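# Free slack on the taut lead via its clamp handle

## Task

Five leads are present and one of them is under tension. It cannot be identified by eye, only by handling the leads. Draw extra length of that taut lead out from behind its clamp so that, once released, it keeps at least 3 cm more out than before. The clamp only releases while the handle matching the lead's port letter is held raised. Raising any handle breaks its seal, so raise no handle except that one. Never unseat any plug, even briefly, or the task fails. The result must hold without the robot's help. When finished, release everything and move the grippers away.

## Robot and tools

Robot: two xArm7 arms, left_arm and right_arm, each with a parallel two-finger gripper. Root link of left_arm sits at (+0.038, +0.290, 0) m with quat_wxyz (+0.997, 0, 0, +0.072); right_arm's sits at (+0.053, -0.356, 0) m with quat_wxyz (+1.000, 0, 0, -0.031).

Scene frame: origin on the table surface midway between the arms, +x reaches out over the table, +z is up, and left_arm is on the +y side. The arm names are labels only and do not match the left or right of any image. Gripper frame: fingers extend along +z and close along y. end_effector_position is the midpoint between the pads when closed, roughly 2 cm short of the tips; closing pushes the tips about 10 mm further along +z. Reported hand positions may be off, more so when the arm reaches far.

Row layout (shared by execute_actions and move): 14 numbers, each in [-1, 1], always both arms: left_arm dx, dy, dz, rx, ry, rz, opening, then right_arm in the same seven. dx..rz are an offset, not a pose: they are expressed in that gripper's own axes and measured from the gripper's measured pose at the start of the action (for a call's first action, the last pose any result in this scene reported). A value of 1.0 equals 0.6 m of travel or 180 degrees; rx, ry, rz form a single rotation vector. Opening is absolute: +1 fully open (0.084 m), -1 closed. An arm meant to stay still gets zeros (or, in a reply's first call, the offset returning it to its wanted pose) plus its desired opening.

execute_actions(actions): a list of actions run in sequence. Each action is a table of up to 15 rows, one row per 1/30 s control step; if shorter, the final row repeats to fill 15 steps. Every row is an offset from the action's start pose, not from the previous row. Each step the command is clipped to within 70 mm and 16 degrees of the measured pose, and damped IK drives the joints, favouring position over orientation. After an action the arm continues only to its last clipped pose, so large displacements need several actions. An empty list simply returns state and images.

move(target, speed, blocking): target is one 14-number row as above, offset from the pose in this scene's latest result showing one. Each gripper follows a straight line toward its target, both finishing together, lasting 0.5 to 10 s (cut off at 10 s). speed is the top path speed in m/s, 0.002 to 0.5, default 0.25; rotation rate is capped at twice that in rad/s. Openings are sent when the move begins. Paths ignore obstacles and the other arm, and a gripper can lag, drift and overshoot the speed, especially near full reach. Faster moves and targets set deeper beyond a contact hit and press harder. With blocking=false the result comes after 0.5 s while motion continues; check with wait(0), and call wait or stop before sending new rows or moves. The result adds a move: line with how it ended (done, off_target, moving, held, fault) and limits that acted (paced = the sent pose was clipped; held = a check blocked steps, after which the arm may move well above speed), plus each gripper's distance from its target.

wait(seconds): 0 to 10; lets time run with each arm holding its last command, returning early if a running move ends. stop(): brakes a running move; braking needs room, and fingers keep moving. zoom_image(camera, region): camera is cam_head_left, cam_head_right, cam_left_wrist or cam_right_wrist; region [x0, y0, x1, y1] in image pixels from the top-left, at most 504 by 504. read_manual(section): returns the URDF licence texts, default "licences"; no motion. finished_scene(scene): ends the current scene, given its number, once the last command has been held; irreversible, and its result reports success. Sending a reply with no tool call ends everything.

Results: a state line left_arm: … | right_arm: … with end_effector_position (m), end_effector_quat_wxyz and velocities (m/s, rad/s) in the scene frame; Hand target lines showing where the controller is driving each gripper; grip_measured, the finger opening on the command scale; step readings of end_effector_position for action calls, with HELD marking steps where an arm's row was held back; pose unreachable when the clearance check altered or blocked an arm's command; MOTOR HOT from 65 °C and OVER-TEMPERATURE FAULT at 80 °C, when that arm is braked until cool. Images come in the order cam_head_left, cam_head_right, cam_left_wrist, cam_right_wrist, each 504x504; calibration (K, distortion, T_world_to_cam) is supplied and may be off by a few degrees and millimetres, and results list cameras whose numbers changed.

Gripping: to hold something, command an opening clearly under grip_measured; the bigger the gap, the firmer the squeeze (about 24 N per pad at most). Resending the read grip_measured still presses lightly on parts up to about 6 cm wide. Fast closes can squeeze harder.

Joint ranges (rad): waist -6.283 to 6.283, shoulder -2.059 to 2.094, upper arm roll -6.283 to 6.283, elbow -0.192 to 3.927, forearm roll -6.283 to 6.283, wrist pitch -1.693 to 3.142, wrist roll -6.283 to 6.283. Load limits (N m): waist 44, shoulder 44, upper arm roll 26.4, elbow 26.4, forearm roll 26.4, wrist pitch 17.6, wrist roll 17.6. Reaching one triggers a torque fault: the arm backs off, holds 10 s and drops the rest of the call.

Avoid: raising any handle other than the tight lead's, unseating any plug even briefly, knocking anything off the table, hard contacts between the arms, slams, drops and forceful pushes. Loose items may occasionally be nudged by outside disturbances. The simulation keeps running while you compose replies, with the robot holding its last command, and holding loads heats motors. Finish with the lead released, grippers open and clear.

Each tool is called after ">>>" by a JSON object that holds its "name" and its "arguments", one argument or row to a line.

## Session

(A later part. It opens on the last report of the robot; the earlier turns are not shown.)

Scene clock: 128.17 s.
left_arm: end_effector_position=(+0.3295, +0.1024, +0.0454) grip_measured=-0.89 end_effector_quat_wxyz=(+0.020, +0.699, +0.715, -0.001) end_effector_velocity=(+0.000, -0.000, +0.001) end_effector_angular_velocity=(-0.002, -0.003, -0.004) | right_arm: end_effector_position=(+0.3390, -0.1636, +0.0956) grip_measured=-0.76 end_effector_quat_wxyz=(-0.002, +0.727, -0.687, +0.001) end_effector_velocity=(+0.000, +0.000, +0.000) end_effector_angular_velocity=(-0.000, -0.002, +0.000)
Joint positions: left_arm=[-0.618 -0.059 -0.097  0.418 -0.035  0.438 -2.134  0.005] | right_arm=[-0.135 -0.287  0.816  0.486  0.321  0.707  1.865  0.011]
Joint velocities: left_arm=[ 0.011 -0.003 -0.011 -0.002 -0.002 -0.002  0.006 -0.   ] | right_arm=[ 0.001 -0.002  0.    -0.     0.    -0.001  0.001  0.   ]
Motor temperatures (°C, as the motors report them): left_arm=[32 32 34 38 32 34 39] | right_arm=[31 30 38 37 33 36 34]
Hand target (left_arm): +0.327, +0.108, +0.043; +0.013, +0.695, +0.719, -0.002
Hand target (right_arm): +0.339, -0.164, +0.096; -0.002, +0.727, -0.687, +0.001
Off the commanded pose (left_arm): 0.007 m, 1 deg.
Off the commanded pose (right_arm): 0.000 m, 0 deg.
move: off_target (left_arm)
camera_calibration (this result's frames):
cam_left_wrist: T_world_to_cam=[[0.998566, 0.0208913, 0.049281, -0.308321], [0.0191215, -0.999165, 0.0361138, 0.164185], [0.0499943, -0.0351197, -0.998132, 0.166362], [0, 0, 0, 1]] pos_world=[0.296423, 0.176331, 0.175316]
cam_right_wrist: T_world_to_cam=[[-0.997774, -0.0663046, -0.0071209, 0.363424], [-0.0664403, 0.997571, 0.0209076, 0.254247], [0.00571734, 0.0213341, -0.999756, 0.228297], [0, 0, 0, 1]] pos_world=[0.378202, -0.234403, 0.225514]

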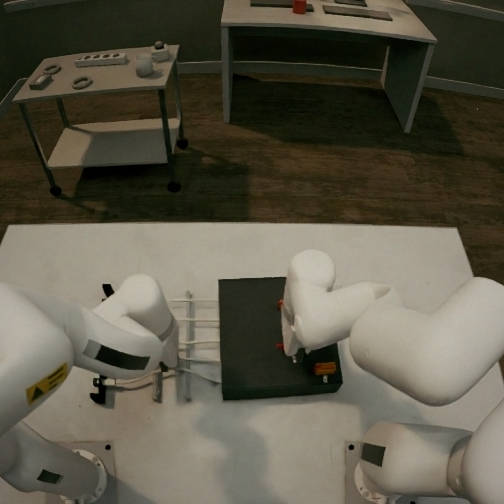

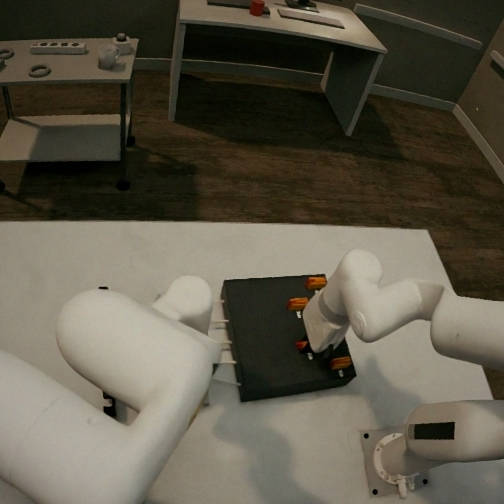

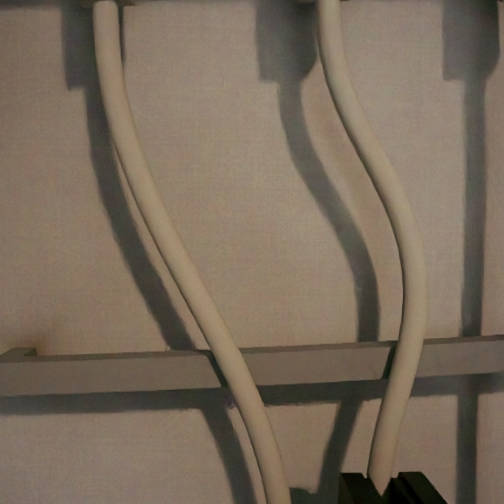

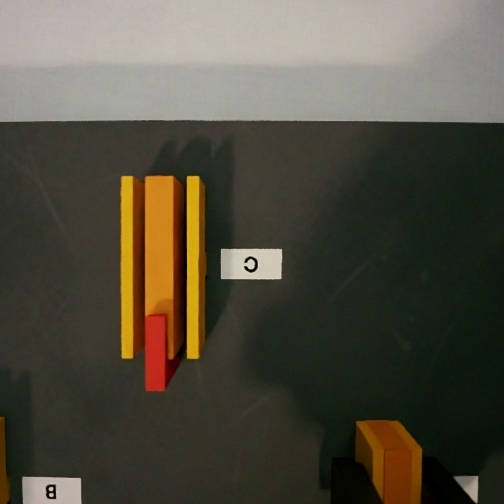

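>>> {"name": "zoom_image", "arguments": {
  "camera": "cam_head_right",
  "region": [200,260,370,410]
}}

>>> {"name": "move", "arguments": {
  "target": [0.01,0,0,0,0,0,-1,0,0,-0.006,0,0,0,-1],
  "speed": 0.002
}}

Region (200, 260, 370, 410) of cam_head_right's 504x504 image, scaled by 2.965, with more detail than that image has; it fills the top 445 rows of this view, and the rest is white.

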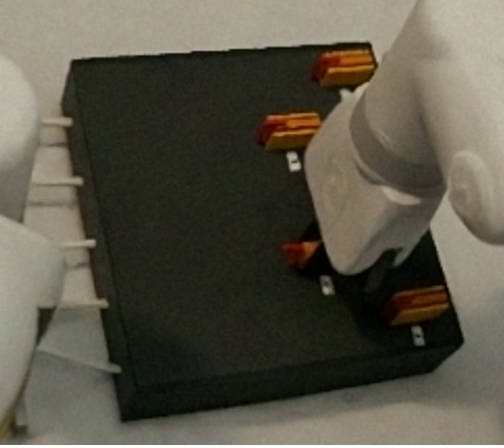

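Scene clock: 131.70 s.
left_arm: end_effector_position=(+0.3310, +0.1033, +0.0473) grip_measured=-0.89 end_effector_quat_wxyz=(+0.025, +0.702, +0.712, +0.001) end_effector_velocity=(-0.000, +0.000, -0.000) end_effector_angular_velocity=(+0.000, -0.001, -0.003) | right_arm: end_effector_position=(+0.3390, -0.1637, +0.0991) grip_measured=-0.76 end_effector_quat_wxyz=(-0.002, +0.727, -0.687, +0.001) end_effector_velocity=(+0.000, -0.000, +0.000) end_effector_angular_velocity=(+0.001, +0.000, -0.001)
Joint positions: left_arm=[-0.59  -0.068 -0.121  0.412 -0.041  0.431 -2.114  0.005] | right_arm=[-0.131 -0.299  0.81   0.49   0.327  0.722  1.86   0.011]
Joint velocities: left_arm=[ 0.01  -0.    -0.01  -0.001 -0.001 -0.001  0.004 -0.   ] | right_arm=[ 0.001 -0.    -0.003  0.     0.     0.001 -0.001 -0.   ]
Motor temperatures (°C, as the motors report them): left_arm=[32 32 34 37 33 34 39] | right_arm=[31 30 38 37 33 37 34]
Hand target (left_arm): +0.329, +0.108, +0.045; +0.020, +0.699, +0.715, -0.001
Hand target (right_arm): +0.339, -0.164, +0.099; -0.002, +0.727, -0.687, +0.001
Off the commanded pose (left_arm): 0.006 m, 1 deg.
Off the commanded pose (right_arm): 0.000 m, 0 deg.
move: off_target (left_arm)
camera_calibration (this result's frames):
cam_left_wrist: T_world_to_cam=[[0.998243, 0.0111857, 0.0581829, -0.309157], [0.00878697, -0.999107, 0.0413214, 0.168149], [0.0585931, -0.0407376, -0.99745, 0.16593], [0, 0, 0, 1]] pos_world=[0.297414, 0.178217, 0.176546]
cam_right_wrist: T_world_to_cam=[[-0.997776, -0.0662722, -0.00707885, 0.363434], [-0.0664066, 0.997575, 0.0208303, 0.254203], [0.00568121, 0.0212541, -0.999758, 0.231807], [0, 0, 0, 1]] pos_world=[0.37819, -0.234427, 0.229029]

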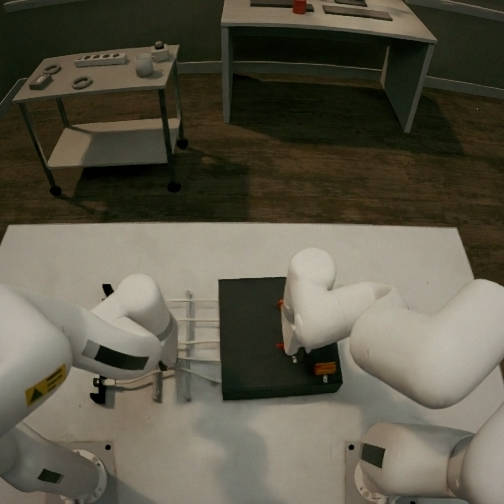

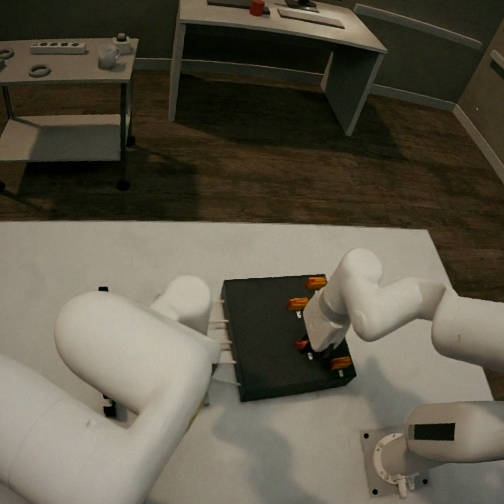

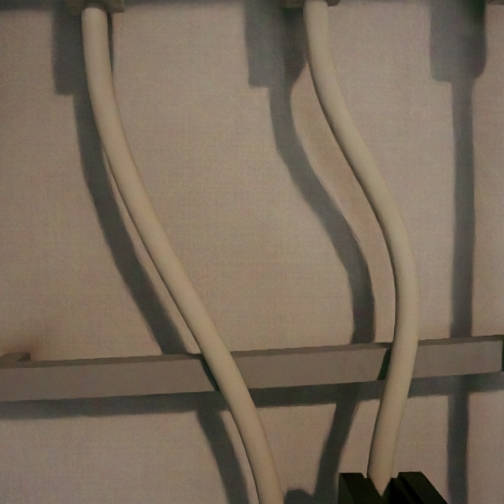

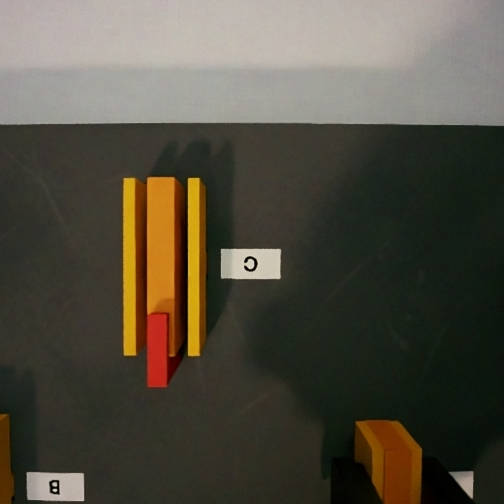

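>>> {"name": "move", "arguments": {
  "target": [0.012,0,0,0,0,0,-1,0,0,-0.012,0,0,0,-1],
  "speed": 0.003
}}

Scene clock: 134.60 s.
left_arm: end_effector_position=(+0.3308, +0.1104, +0.0470) grip_measured=-0.89 end_effector_quat_wxyz=(+0.025, +0.702, +0.712, +0.001) end_effector_velocity=(-0.000, +0.001, -0.000) end_effector_angular_velocity=(+0.000, +0.000, -0.001) | right_arm: end_effector_position=(+0.3389, -0.1637, +0.1061) grip_measured=-0.76 end_effector_quat_wxyz=(-0.002, +0.727, -0.687, +0.001) end_effector_velocity=(-0.000, +0.000, +0.001) end_effector_angular_velocity=(-0.000, +0.001, +0.000)
Joint positions: left_arm=[-0.582 -0.079 -0.113  0.399 -0.045  0.429 -2.094  0.005] | right_arm=[-0.123 -0.321  0.798  0.498  0.336  0.751  1.852  0.011]
Joint velocities: left_arm=[ 0.001 -0.002  0.001 -0.002 -0.     0.     0.002  0.   ] | right_arm=[ 0.001 -0.002 -0.001  0.001  0.001  0.004 -0.001 -0.   ]
Motor temperatures (°C, as the motors report them): left_arm=[32 32 34 37 33 34 39] | right_arm=[31 30 38 37 33 37 34]
Hand target (left_arm): +0.331, +0.110, +0.047; +0.025, +0.702, +0.712, +0.001
Hand target (right_arm): +0.339, -0.164, +0.106; -0.002, +0.727, -0.687, +0.001
Off the commanded pose (left_arm): 0.000 m, 0 deg.
Off the commanded pose (right_arm): 0.000 m, 0 deg.
move: done
camera_calibration (this result's frames):
cam_left_wrist: T_world_to_cam=[[0.998245, 0.0112044, 0.0581439, -0.309105], [0.00880485, -0.999105, 0.0413627, 0.175205], [0.0585553, -0.0407781, -0.997451, 0.165997], [0, 0, 0, 1]] pos_world=[0.2973, 0.185281, 0.176299]
cam_right_wrist: T_world_to_cam=[[-0.997782, -0.0661932, -0.00698977, 0.363464], [-0.0663248, 0.997584, 0.0206481, 0.254113], [0.00560612, 0.0210659, -0.999762, 0.238844], [0, 0, 0, 1]] pos_world=[0.378173, -0.234471, 0.236081]

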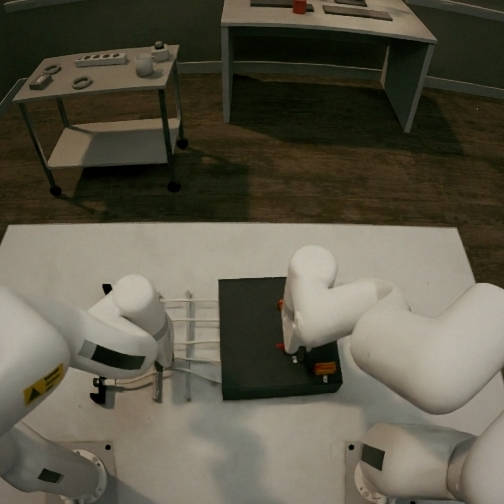

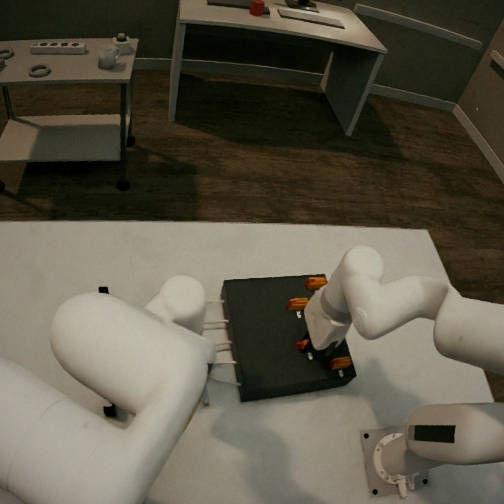

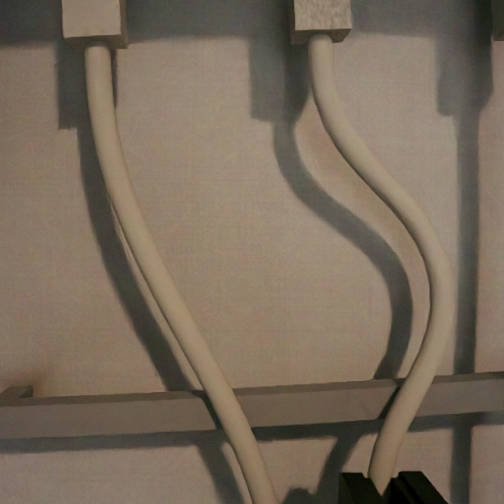

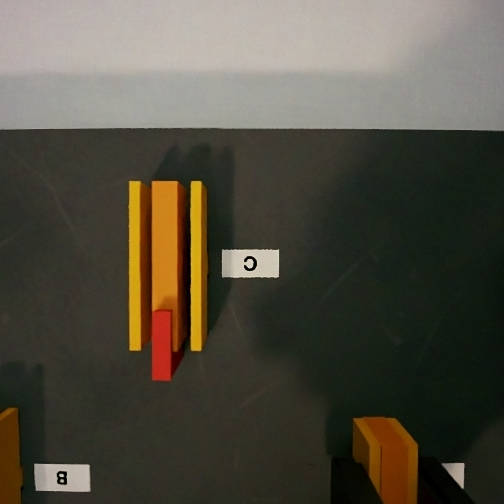

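Free. Pull up and out.

>>> {"name": "move", "arguments": {
  "target": [0,0,-0.035,0,0,0,-1,0,0,0,0,0,0,-1],
  "speed": 0.012
}}

>>> {"name": "move", "arguments": {
  "target": [0.06,0,-0.015,0,0,0,-1,0,0,0,0,0,0,-1],
  "speed": 0.012
}}

Scene clock: 136.83 s.
left_arm: end_effector_position=(+0.3302, +0.1110, +0.0676) grip_measured=-0.89 end_effector_quat_wxyz=(+0.025, +0.702, +0.712, +0.001) end_effector_velocity=(-0.000, +0.000, +0.003) end_effector_angular_velocity=(+0.001, +0.001, +0.000) | right_arm: end_effector_position=(+0.3389, -0.1637, +0.1062) grip_measured=-0.76 end_effector_quat_wxyz=(-0.002, +0.727, -0.687, +0.001) end_effector_velocity=(+0.001, -0.000, +0.000) end_effector_angular_velocity=(+0.000, -0.001, -0.003)
Joint positions: left_arm=[-0.584 -0.153 -0.11   0.406 -0.055  0.511 -2.086  0.005] | right_arm=[-0.123 -0.322  0.798  0.498  0.336  0.751  1.852  0.011]
Joint velocities: left_arm=[-0.    -0.01   0.001  0.001 -0.001  0.012  0.001 -0.   ] | right_arm=[-0.001 -0.    -0.    -0.    -0.    -0.001  0.001  0.   ]
Motor temperatures (°C, as the motors report them): left_arm=[32 32 34 37 33 34 39] | right_arm=[31 30 38 38 33 37 34]
Hand target (left_arm): +0.330, +0.111, +0.068; +0.025, +0.702, +0.712, +0.001
Hand target (right_arm): +0.339, -0.164, +0.106; -0.002, +0.727, -0.687, +0.001
Off the commanded pose (left_arm): 0.000 m, 0 deg.
Off the commanded pose (right_arm): 0.000 m, 0 deg.
move: done
camera_calibration (this result's frames):
cam_left_wrist: T_world_to_cam=[[0.99824, 0.0112586, 0.058222, -0.309632], [0.00885138, -0.999102, 0.0414391, 0.175014], [0.0586363, -0.0408508, -0.997443, 0.186582], [0, 0, 0, 1]] pos_world=[0.296598, 0.185964, 0.19688]
cam_right_wrist: T_world_to_cam=[[-0.997782, -0.0661984, -0.00702847, 0.363481], [-0.0663306, 0.997584, 0.0206341, 0.254111], [0.00564554, 0.0210545, -0.999762, 0.238866], [0, 0, 0, 1]] pos_world=[0.378181, -0.234465, 0.236121]

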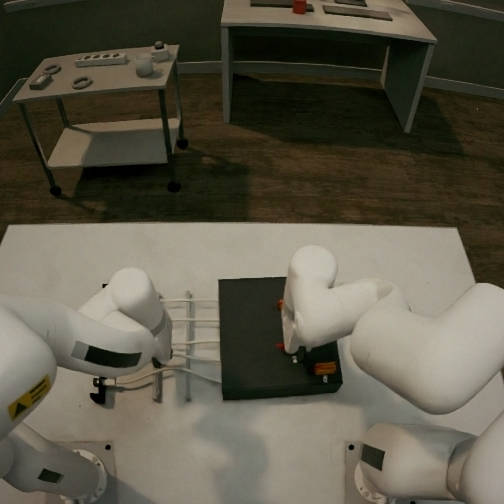

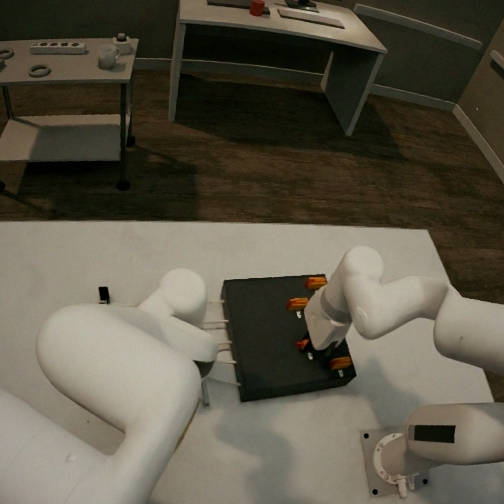

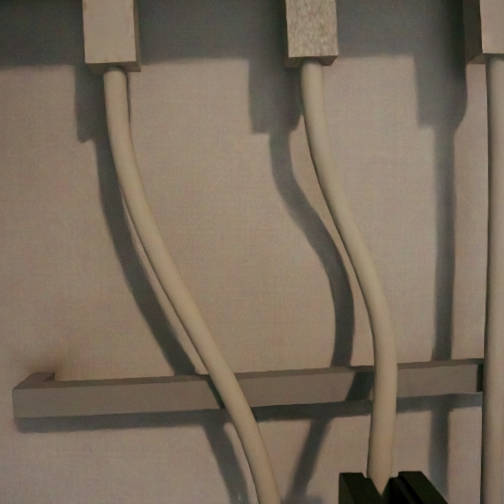

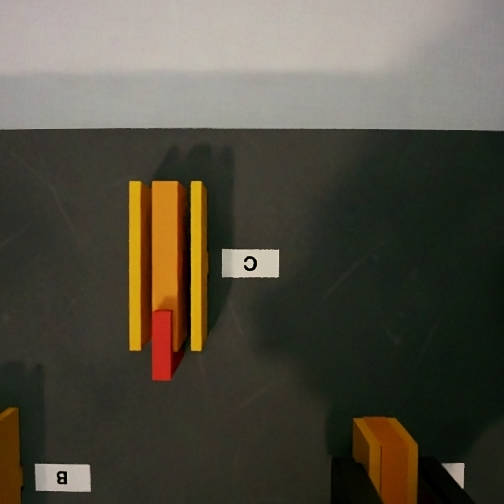

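Scene clock: 140.17 s.
left_arm: end_effector_position=(+0.3293, +0.1469, +0.0753) grip_measured=-0.89 end_effector_quat_wxyz=(+0.025, +0.702, +0.712, +0.001) end_effector_velocity=(-0.000, +0.003, +0.001) end_effector_angular_velocity=(+0.000, -0.001, -0.000) | right_arm: end_effector_position=(+0.3389, -0.1637, +0.1062) grip_measured=-0.76 end_effector_quat_wxyz=(-0.002, +0.727, -0.687, +0.001) end_effector_velocity=(+0.000, +0.000, +0.000) end_effector_angular_velocity=(+0.001, -0.001, +0.002)
Joint positions: left_arm=[-0.547 -0.239 -0.051  0.352 -0.052  0.544 -1.993  0.005] | right_arm=[-0.123 -0.322  0.798  0.498  0.336  0.751  1.852  0.011]
Joint velocities: left_arm=[ 0.003 -0.008  0.005 -0.004  0.002  0.003  0.007 -0.   ] | right_arm=[ 0.001 -0.    -0.001  0.     0.    -0.    -0.002 -0.   ]
Motor temperatures (°C, as the motors report them): left_arm=[32 32 34 37 33 34 39] | right_arm=[31 30 38 38 33 37 34]
Hand target (left_arm): +0.329, +0.147, +0.075; +0.025, +0.702, +0.712, +0.000
Hand target (right_arm): +0.339, -0.164, +0.106; -0.002, +0.727, -0.687, +0.001
Off the commanded pose (left_arm): 0.000 m, 0 deg.
Off the commanded pose (right_arm): 0.000 m, 0 deg.
move: done
camera_calibration (this result's frames):
cam_left_wrist: T_world_to_cam=[[0.99825, 0.0113297, 0.0580324, -0.309587], [0.0089142, -0.99909, 0.0417144, 0.210453], [0.0584522, -0.0411241, -0.997443, 0.195805], [0, 0, 0, 1]] pos_world=[0.295724, 0.221821, 0.204492]
cam_right_wrist: T_world_to_cam=[[-0.997782, -0.0661983, -0.00702862, 0.363481], [-0.0663305, 0.997584, 0.0206342, 0.254111], [0.0056457, 0.0210546, -0.999762, 0.238866], [0, 0, 0, 1]] pos_world=[0.378181, -0.234465, 0.236121]

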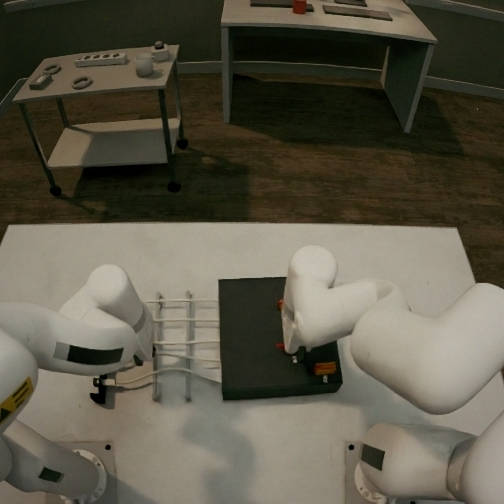

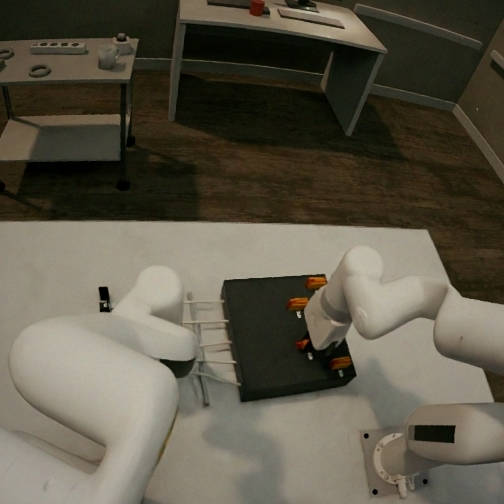

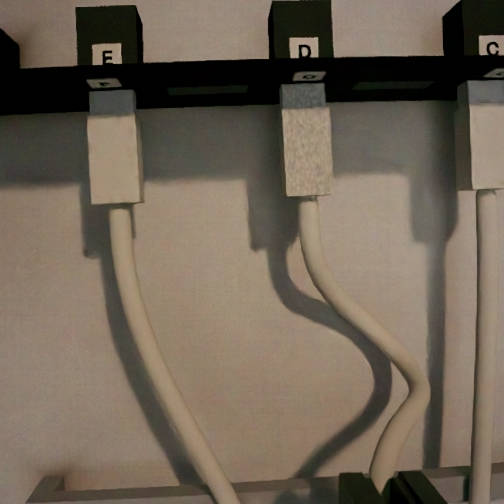

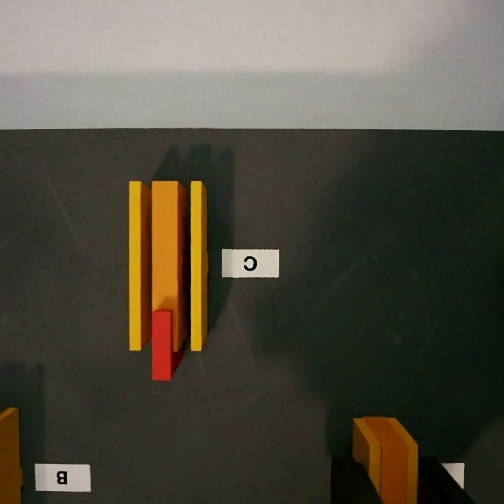

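>>> {"name": "move", "arguments": {
  "target": [0,0,0,0,0,0,-1,0,0,0.017,0,0,0,-1],
  "speed": 0.01
}}

>>> {"name": "move", "arguments": {
  "target": [-0.02,0,0.01,0,0,0,-1,0,0,0,0,0,0,-0.3],
  "speed": 0.02
}}

>>> {"name": "move", "arguments": {
  "target": [0,0,0,0,0,0,-0.4,0,0,-0.1,0,0,0,-0.3],
  "speed": 0.1
}}

>>> {"name": "move", "arguments": {
  "target": [-0.12,0.05,-0.4,0,0,0,-0.4,0.1,0,-0.1,0,0,0,-0.3]
}}

Scene clock: 141.87 s.
left_arm: end_effector_position=(+0.3292, +0.1470, +0.0752) grip_measured=-0.89 end_effector_quat_wxyz=(+0.025, +0.702, +0.712, +0.000) end_effector_velocity=(+0.000, -0.000, -0.000) end_effector_angular_velocity=(+0.000, -0.000, -0.001) | right_arm: end_effector_position=(+0.3390, -0.1636, +0.0968) grip_measured=-0.76 end_effector_quat_wxyz=(-0.002, +0.727, -0.687, +0.001) end_effector_velocity=(-0.000, +0.001, -0.001) end_effector_angular_velocity=(-0.004, -0.000, +0.003)
Joint positions: left_arm=[-0.547 -0.239 -0.05   0.352 -0.052  0.544 -1.993  0.005] | right_arm=[-0.134 -0.291  0.814  0.488  0.323  0.712  1.864  0.011]
Joint velocities: left_arm=[-0.     0.    -0.001  0.     0.    -0.    -0.001 -0.   ] | right_arm=[-0.003  0.004  0.006  0.001 -0.007 -0.003  0.006  0.   ]
Motor temperatures (°C, as the motors report them): left_arm=[32 32 34 37 33 34 39] | right_arm=[31 30 38 38 33 37 34]
Hand target (left_arm): +0.329, +0.147, +0.075; +0.025, +0.702, +0.712, +0.001
Hand target (right_arm): +0.339, -0.164, +0.096; -0.002, +0.727, -0.687, +0.001
Off the commanded pose (left_arm): 0.000 m, 0 deg.
Off the commanded pose (right_arm): 0.001 m, 0 deg.
move: done
camera_calibration (this result's frames):
cam_left_wrist: T_world_to_cam=[[0.998255, 0.011489, 0.0579189, -0.309587], [0.00908081, -0.99909, 0.0416723, 0.210487], [0.0583449, -0.0410736, -0.997451, 0.195814], [0, 0, 0, 1]] pos_world=[0.295711, 0.221895, 0.204474]
cam_right_wrist: T_world_to_cam=[[-0.997773, -0.0663228, -0.00713583, 0.363459], [-0.0664573, 0.997576, 0.0206306, 0.254248], [0.00575026, 0.0210588, -0.999762, 0.229448], [0, 0, 0, 1]] pos_world=[0.378227, -0.234358, 0.226742]

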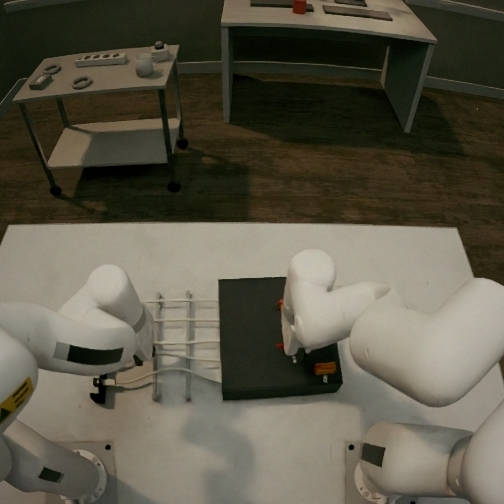

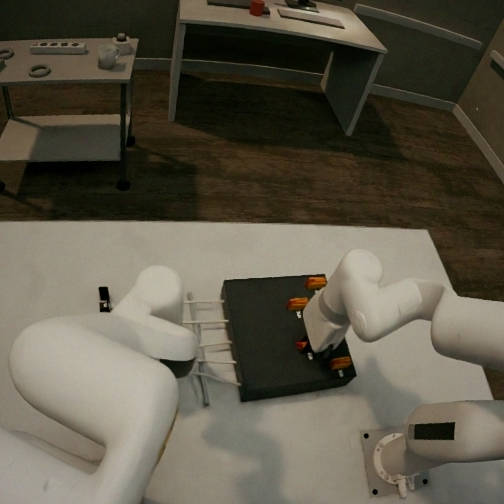

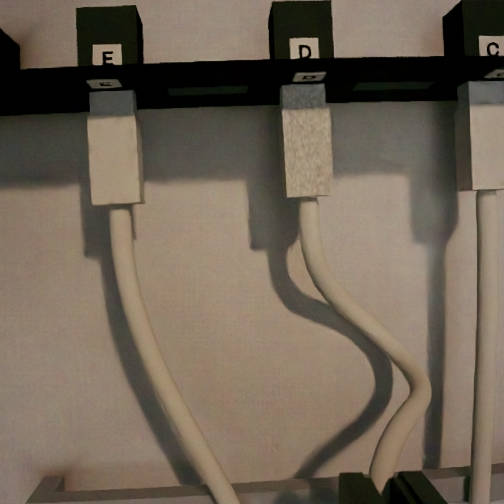

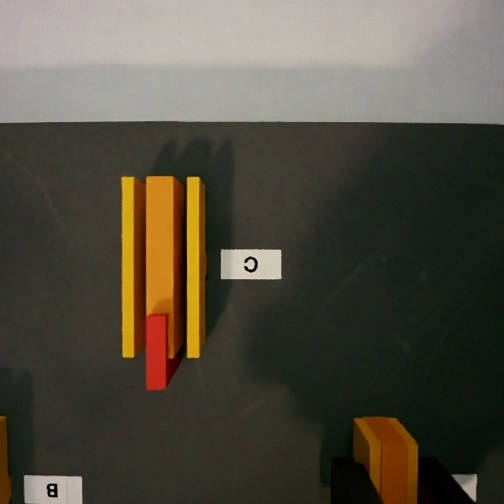

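Scene clock: 142.87 s.
left_arm: end_effector_position=(+0.3296, +0.1351, +0.0698) grip_measured=-0.89 end_effector_quat_wxyz=(+0.025, +0.702, +0.712, +0.001) end_effector_velocity=(+0.001, -0.003, -0.001) end_effector_angular_velocity=(-0.000, -0.002, -0.000) | right_arm: end_effector_position=(+0.3390, -0.1636, +0.0968) grip_measured=-0.32 end_effector_quat_wxyz=(-0.002, +0.727, -0.687, +0.001) end_effector_velocity=(-0.000, -0.000, -0.000) end_effector_angular_velocity=(-0.000, +0.000, +0.000)
Joint positions: left_arm=[-0.561 -0.201 -0.071  0.367 -0.055  0.521 -2.023  0.005] | right_arm=[-0.134 -0.291  0.814  0.488  0.323  0.712  1.864  0.03 ]
Joint velocities: left_arm=[-0.002  0.008 -0.005  0.004  0.001 -0.006 -0.007 -0.   ] | right_arm=[-0.    -0.    -0.    -0.     0.     0.    -0.001 -0.   ]
Motor temperatures (°C, as the motors report them): left_arm=[32 32 34 37 33 34 39] | right_arm=[31 30 38 38 33 37 34]
Hand target (left_arm): +0.330, +0.135, +0.070; +0.025, +0.702, +0.712, +0.001
Hand target (right_arm): +0.339, -0.164, +0.097; -0.002, +0.727, -0.687, +0.001
Off the commanded pose (left_arm): 0.000 m, 0 deg.
Off the commanded pose (right_arm): 0.000 m, 0 deg.
move: done
camera_calibration (this result's frames):
cam_left_wrist: T_world_to_cam=[[0.998256, 0.0114608, 0.0579062, -0.309489], [0.00905747, -0.999093, 0.041597, 0.198883], [0.0583305, -0.041, -0.997455, 0.189889], [0, 0, 0, 1]] pos_world=[0.296072, 0.210036, 0.199054]
cam_right_wrist: T_world_to_cam=[[-0.997772, -0.0663279, -0.00714713, 0.363463], [-0.0664626, 0.997575, 0.0206361, 0.254244], [0.00576106, 0.0210651, -0.999762, 0.229448], [0, 0, 0, 1]] pos_world=[0.378229, -0.234354, 0.226744]

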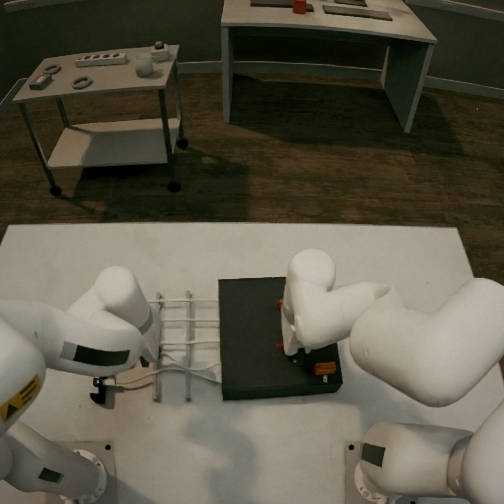

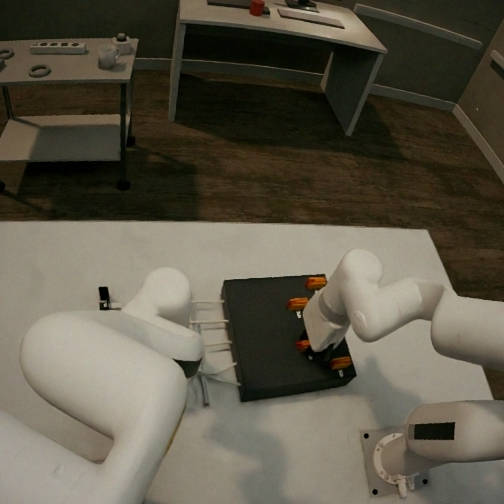

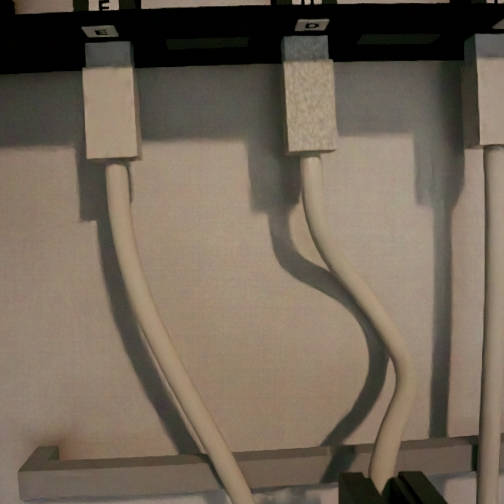

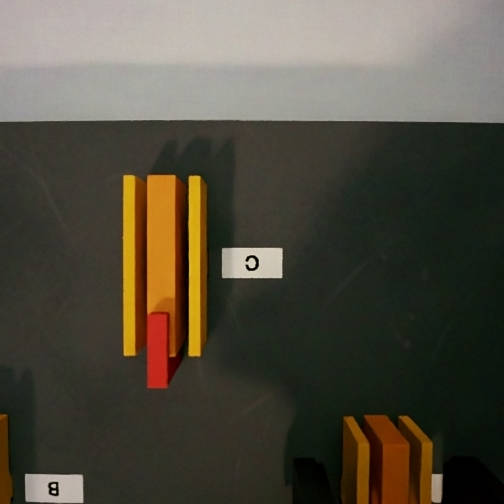

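Scene clock: 144.07 s.
left_arm: end_effector_position=(+0.3296, +0.1351, +0.0698) grip_measured=-0.42 end_effector_quat_wxyz=(+0.025, +0.702, +0.712, +0.001) end_effector_velocity=(+0.000, -0.000, +0.000) end_effector_angular_velocity=(-0.001, -0.001, +0.001) | right_arm: end_effector_position=(+0.3390, -0.1640, +0.1563) grip_measured=-0.32 end_effector_quat_wxyz=(-0.001, +0.727, -0.687, +0.001) end_effector_velocity=(-0.000, -0.000, +0.003) end_effector_angular_velocity=(+0.001, -0.000, +0.000)
Joint positions: left_arm=[-0.561 -0.201 -0.071  0.367 -0.055  0.521 -2.023  0.026] | right_arm=[-0.095 -0.45   0.725  0.57   0.362  0.946  1.815  0.03 ]
Joint velocities: left_arm=[-0.001 -0.     0.     0.    -0.    -0.    -0.001  0.   ] | right_arm=[ 0.003 -0.007 -0.006  0.003  0.001  0.01  -0.002 -0.   ]
Motor temperatures (°C, as the motors report them): left_arm=[32 32 34 37 33 34 39] | right_arm=[31 30 38 38 33 37 34]
Hand target (left_arm): +0.330, +0.135, +0.070; +0.025, +0.702, +0.712, +0.001
Hand target (right_arm): +0.339, -0.164, +0.157; -0.001, +0.727, -0.687, +0.001
Off the commanded pose (left_arm): 0.000 m, 0 deg.
Off the commanded pose (right_arm): 0.001 m, 0 deg.
move: done
camera_calibration (this result's frames):
cam_left_wrist: T_world_to_cam=[[0.998256, 0.0114618, 0.0579037, -0.309488], [0.00905867, -0.999093, 0.0415956, 0.198884], [0.0583279, -0.0409986, -0.997455, 0.189889], [0, 0, 0, 1]] pos_world=[0.296071, 0.210036, 0.199054]
cam_right_wrist: T_world_to_cam=[[-0.99782, -0.0656427, -0.0068524, 0.363982], [-0.0657659, 0.997642, 0.0196512, 0.253316], [0.00554628, 0.020059, -0.999783, 0.288857], [0, 0, 0, 1]] pos_world=[0.378246, -0.23462, 0.286311]

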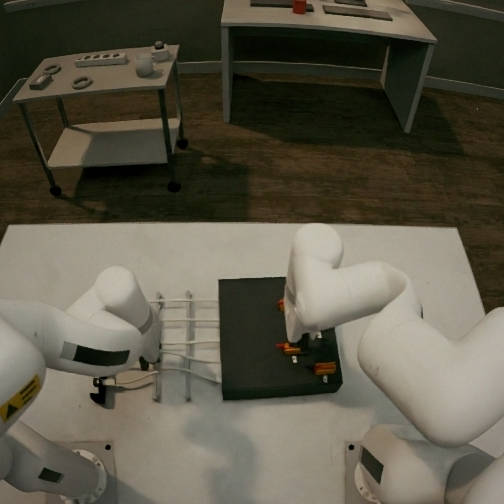

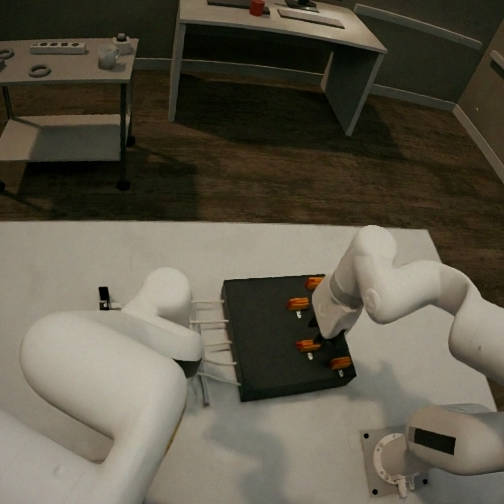

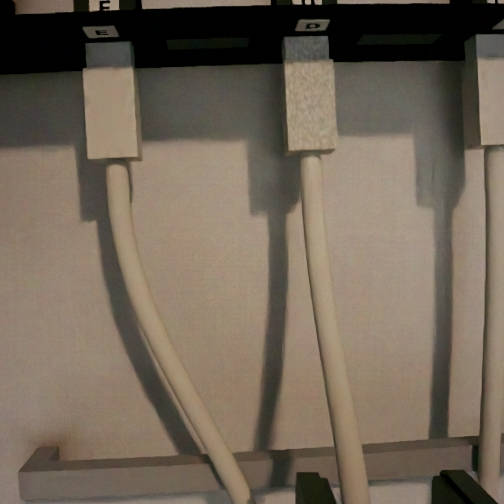

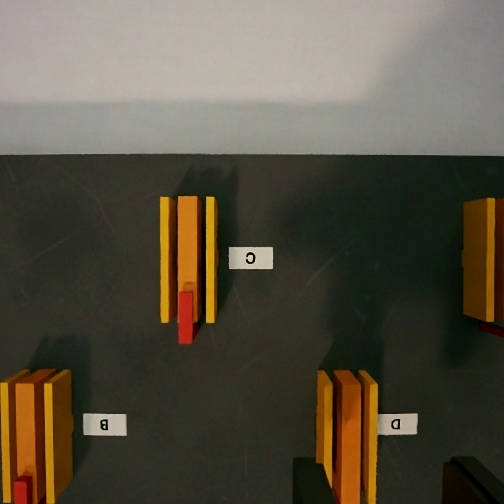

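Scene clock: 145.83 s.
left_arm: end_effector_position=(+0.3526, +0.0723, +0.3126) grip_measured=-0.42 end_effector_quat_wxyz=(+0.025, +0.702, +0.712, +0.001) end_effector_velocity=(+0.001, -0.001, +0.003) end_effector_angular_velocity=(+0.001, +0.001, +0.001) | right_arm: end_effector_position=(+0.3422, -0.2242, +0.2160) grip_measured=-0.32 end_effector_quat_wxyz=(-0.001, +0.726, -0.687, +0.001) end_effector_velocity=(-0.000, -0.001, +0.000) end_effector_angular_velocity=(+0.001, +0.001, -0.000)
Joint positions: left_arm=[-0.602 -0.372 -0.119  0.982 -0.053  1.303 -2.142  0.026] | right_arm=[-0.12  -0.611  0.532  0.608  0.32   1.168  1.654  0.03 ]
Joint velocities: left_arm=[ 0.     0.004 -0.001  0.012  0.     0.009 -0.002 -0.   ] | right_arm=[-0.     0.    -0.002  0.001 -0.001  0.002 -0.001 -0.   ]
Motor temperatures (°C, as the motors report them): left_arm=[32 32 34 37 33 34 39] | right_arm=[31 30 38 38 33 37 34]
Hand target (left_arm): +0.353, +0.072, +0.313; +0.025, +0.702, +0.712, +0.001
Hand target (right_arm): +0.342, -0.224, +0.216; -0.001, +0.726, -0.687, +0.002
Off the commanded pose (left_arm): 0.001 m, 0 deg.
Off the commanded pose (right_arm): 0.000 m, 0 deg.
move: done
camera_calibration (this result's frames):
cam_left_wrist: T_world_to_cam=[[0.998209, 0.0128341, 0.0584299, -0.346056], [0.010436, -0.999098, 0.0411644, 0.125508], [0.0589055, -0.0404809, -0.997442, 0.427887], [0, 0, 0, 1]] pos_world=[0.318922, 0.147157, 0.441846]
cam_right_wrist: T_world_to_cam=[[-0.997868, -0.0649582, -0.00631182, 0.363621], [-0.0650652, 0.997708, 0.0185603, 0.312454], [0.00509172, 0.0189314, -0.999808, 0.349667], [0, 0, 0, 1]] pos_world=[0.381395, -0.294738, 0.346096]

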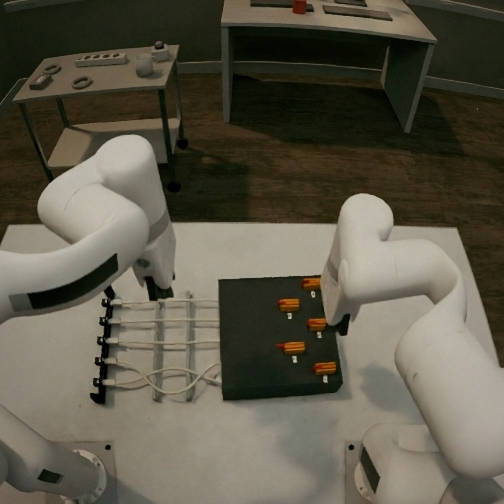

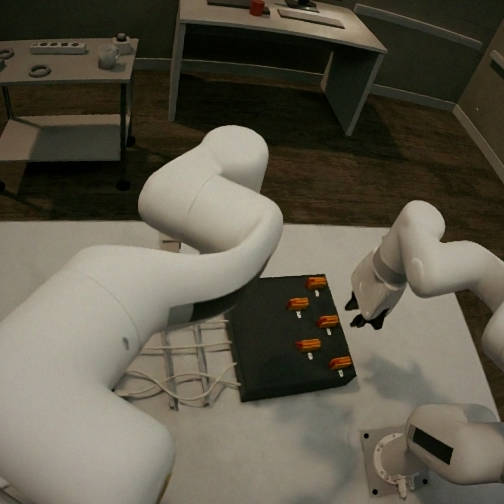

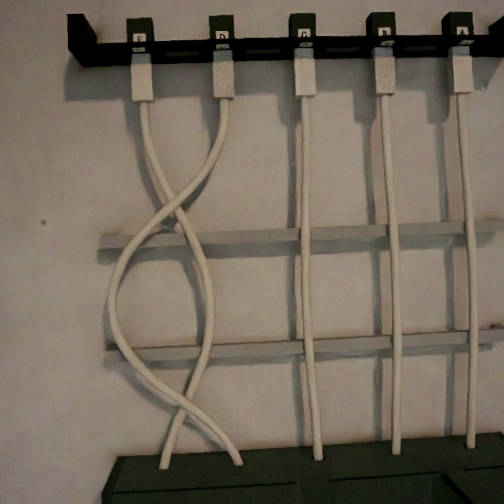

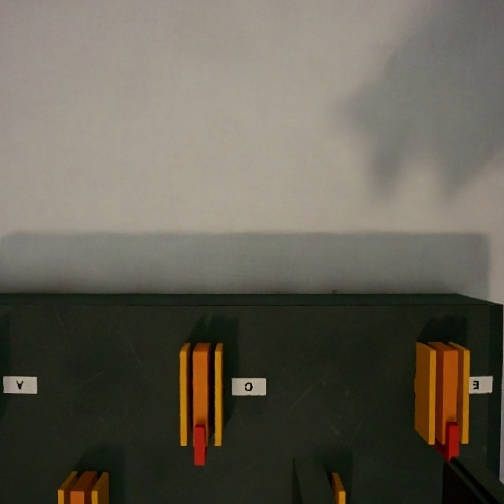

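>>> {"name": "finished_scene", "arguments": {
  "scene": 1
}}

The scene is finished: the task was done.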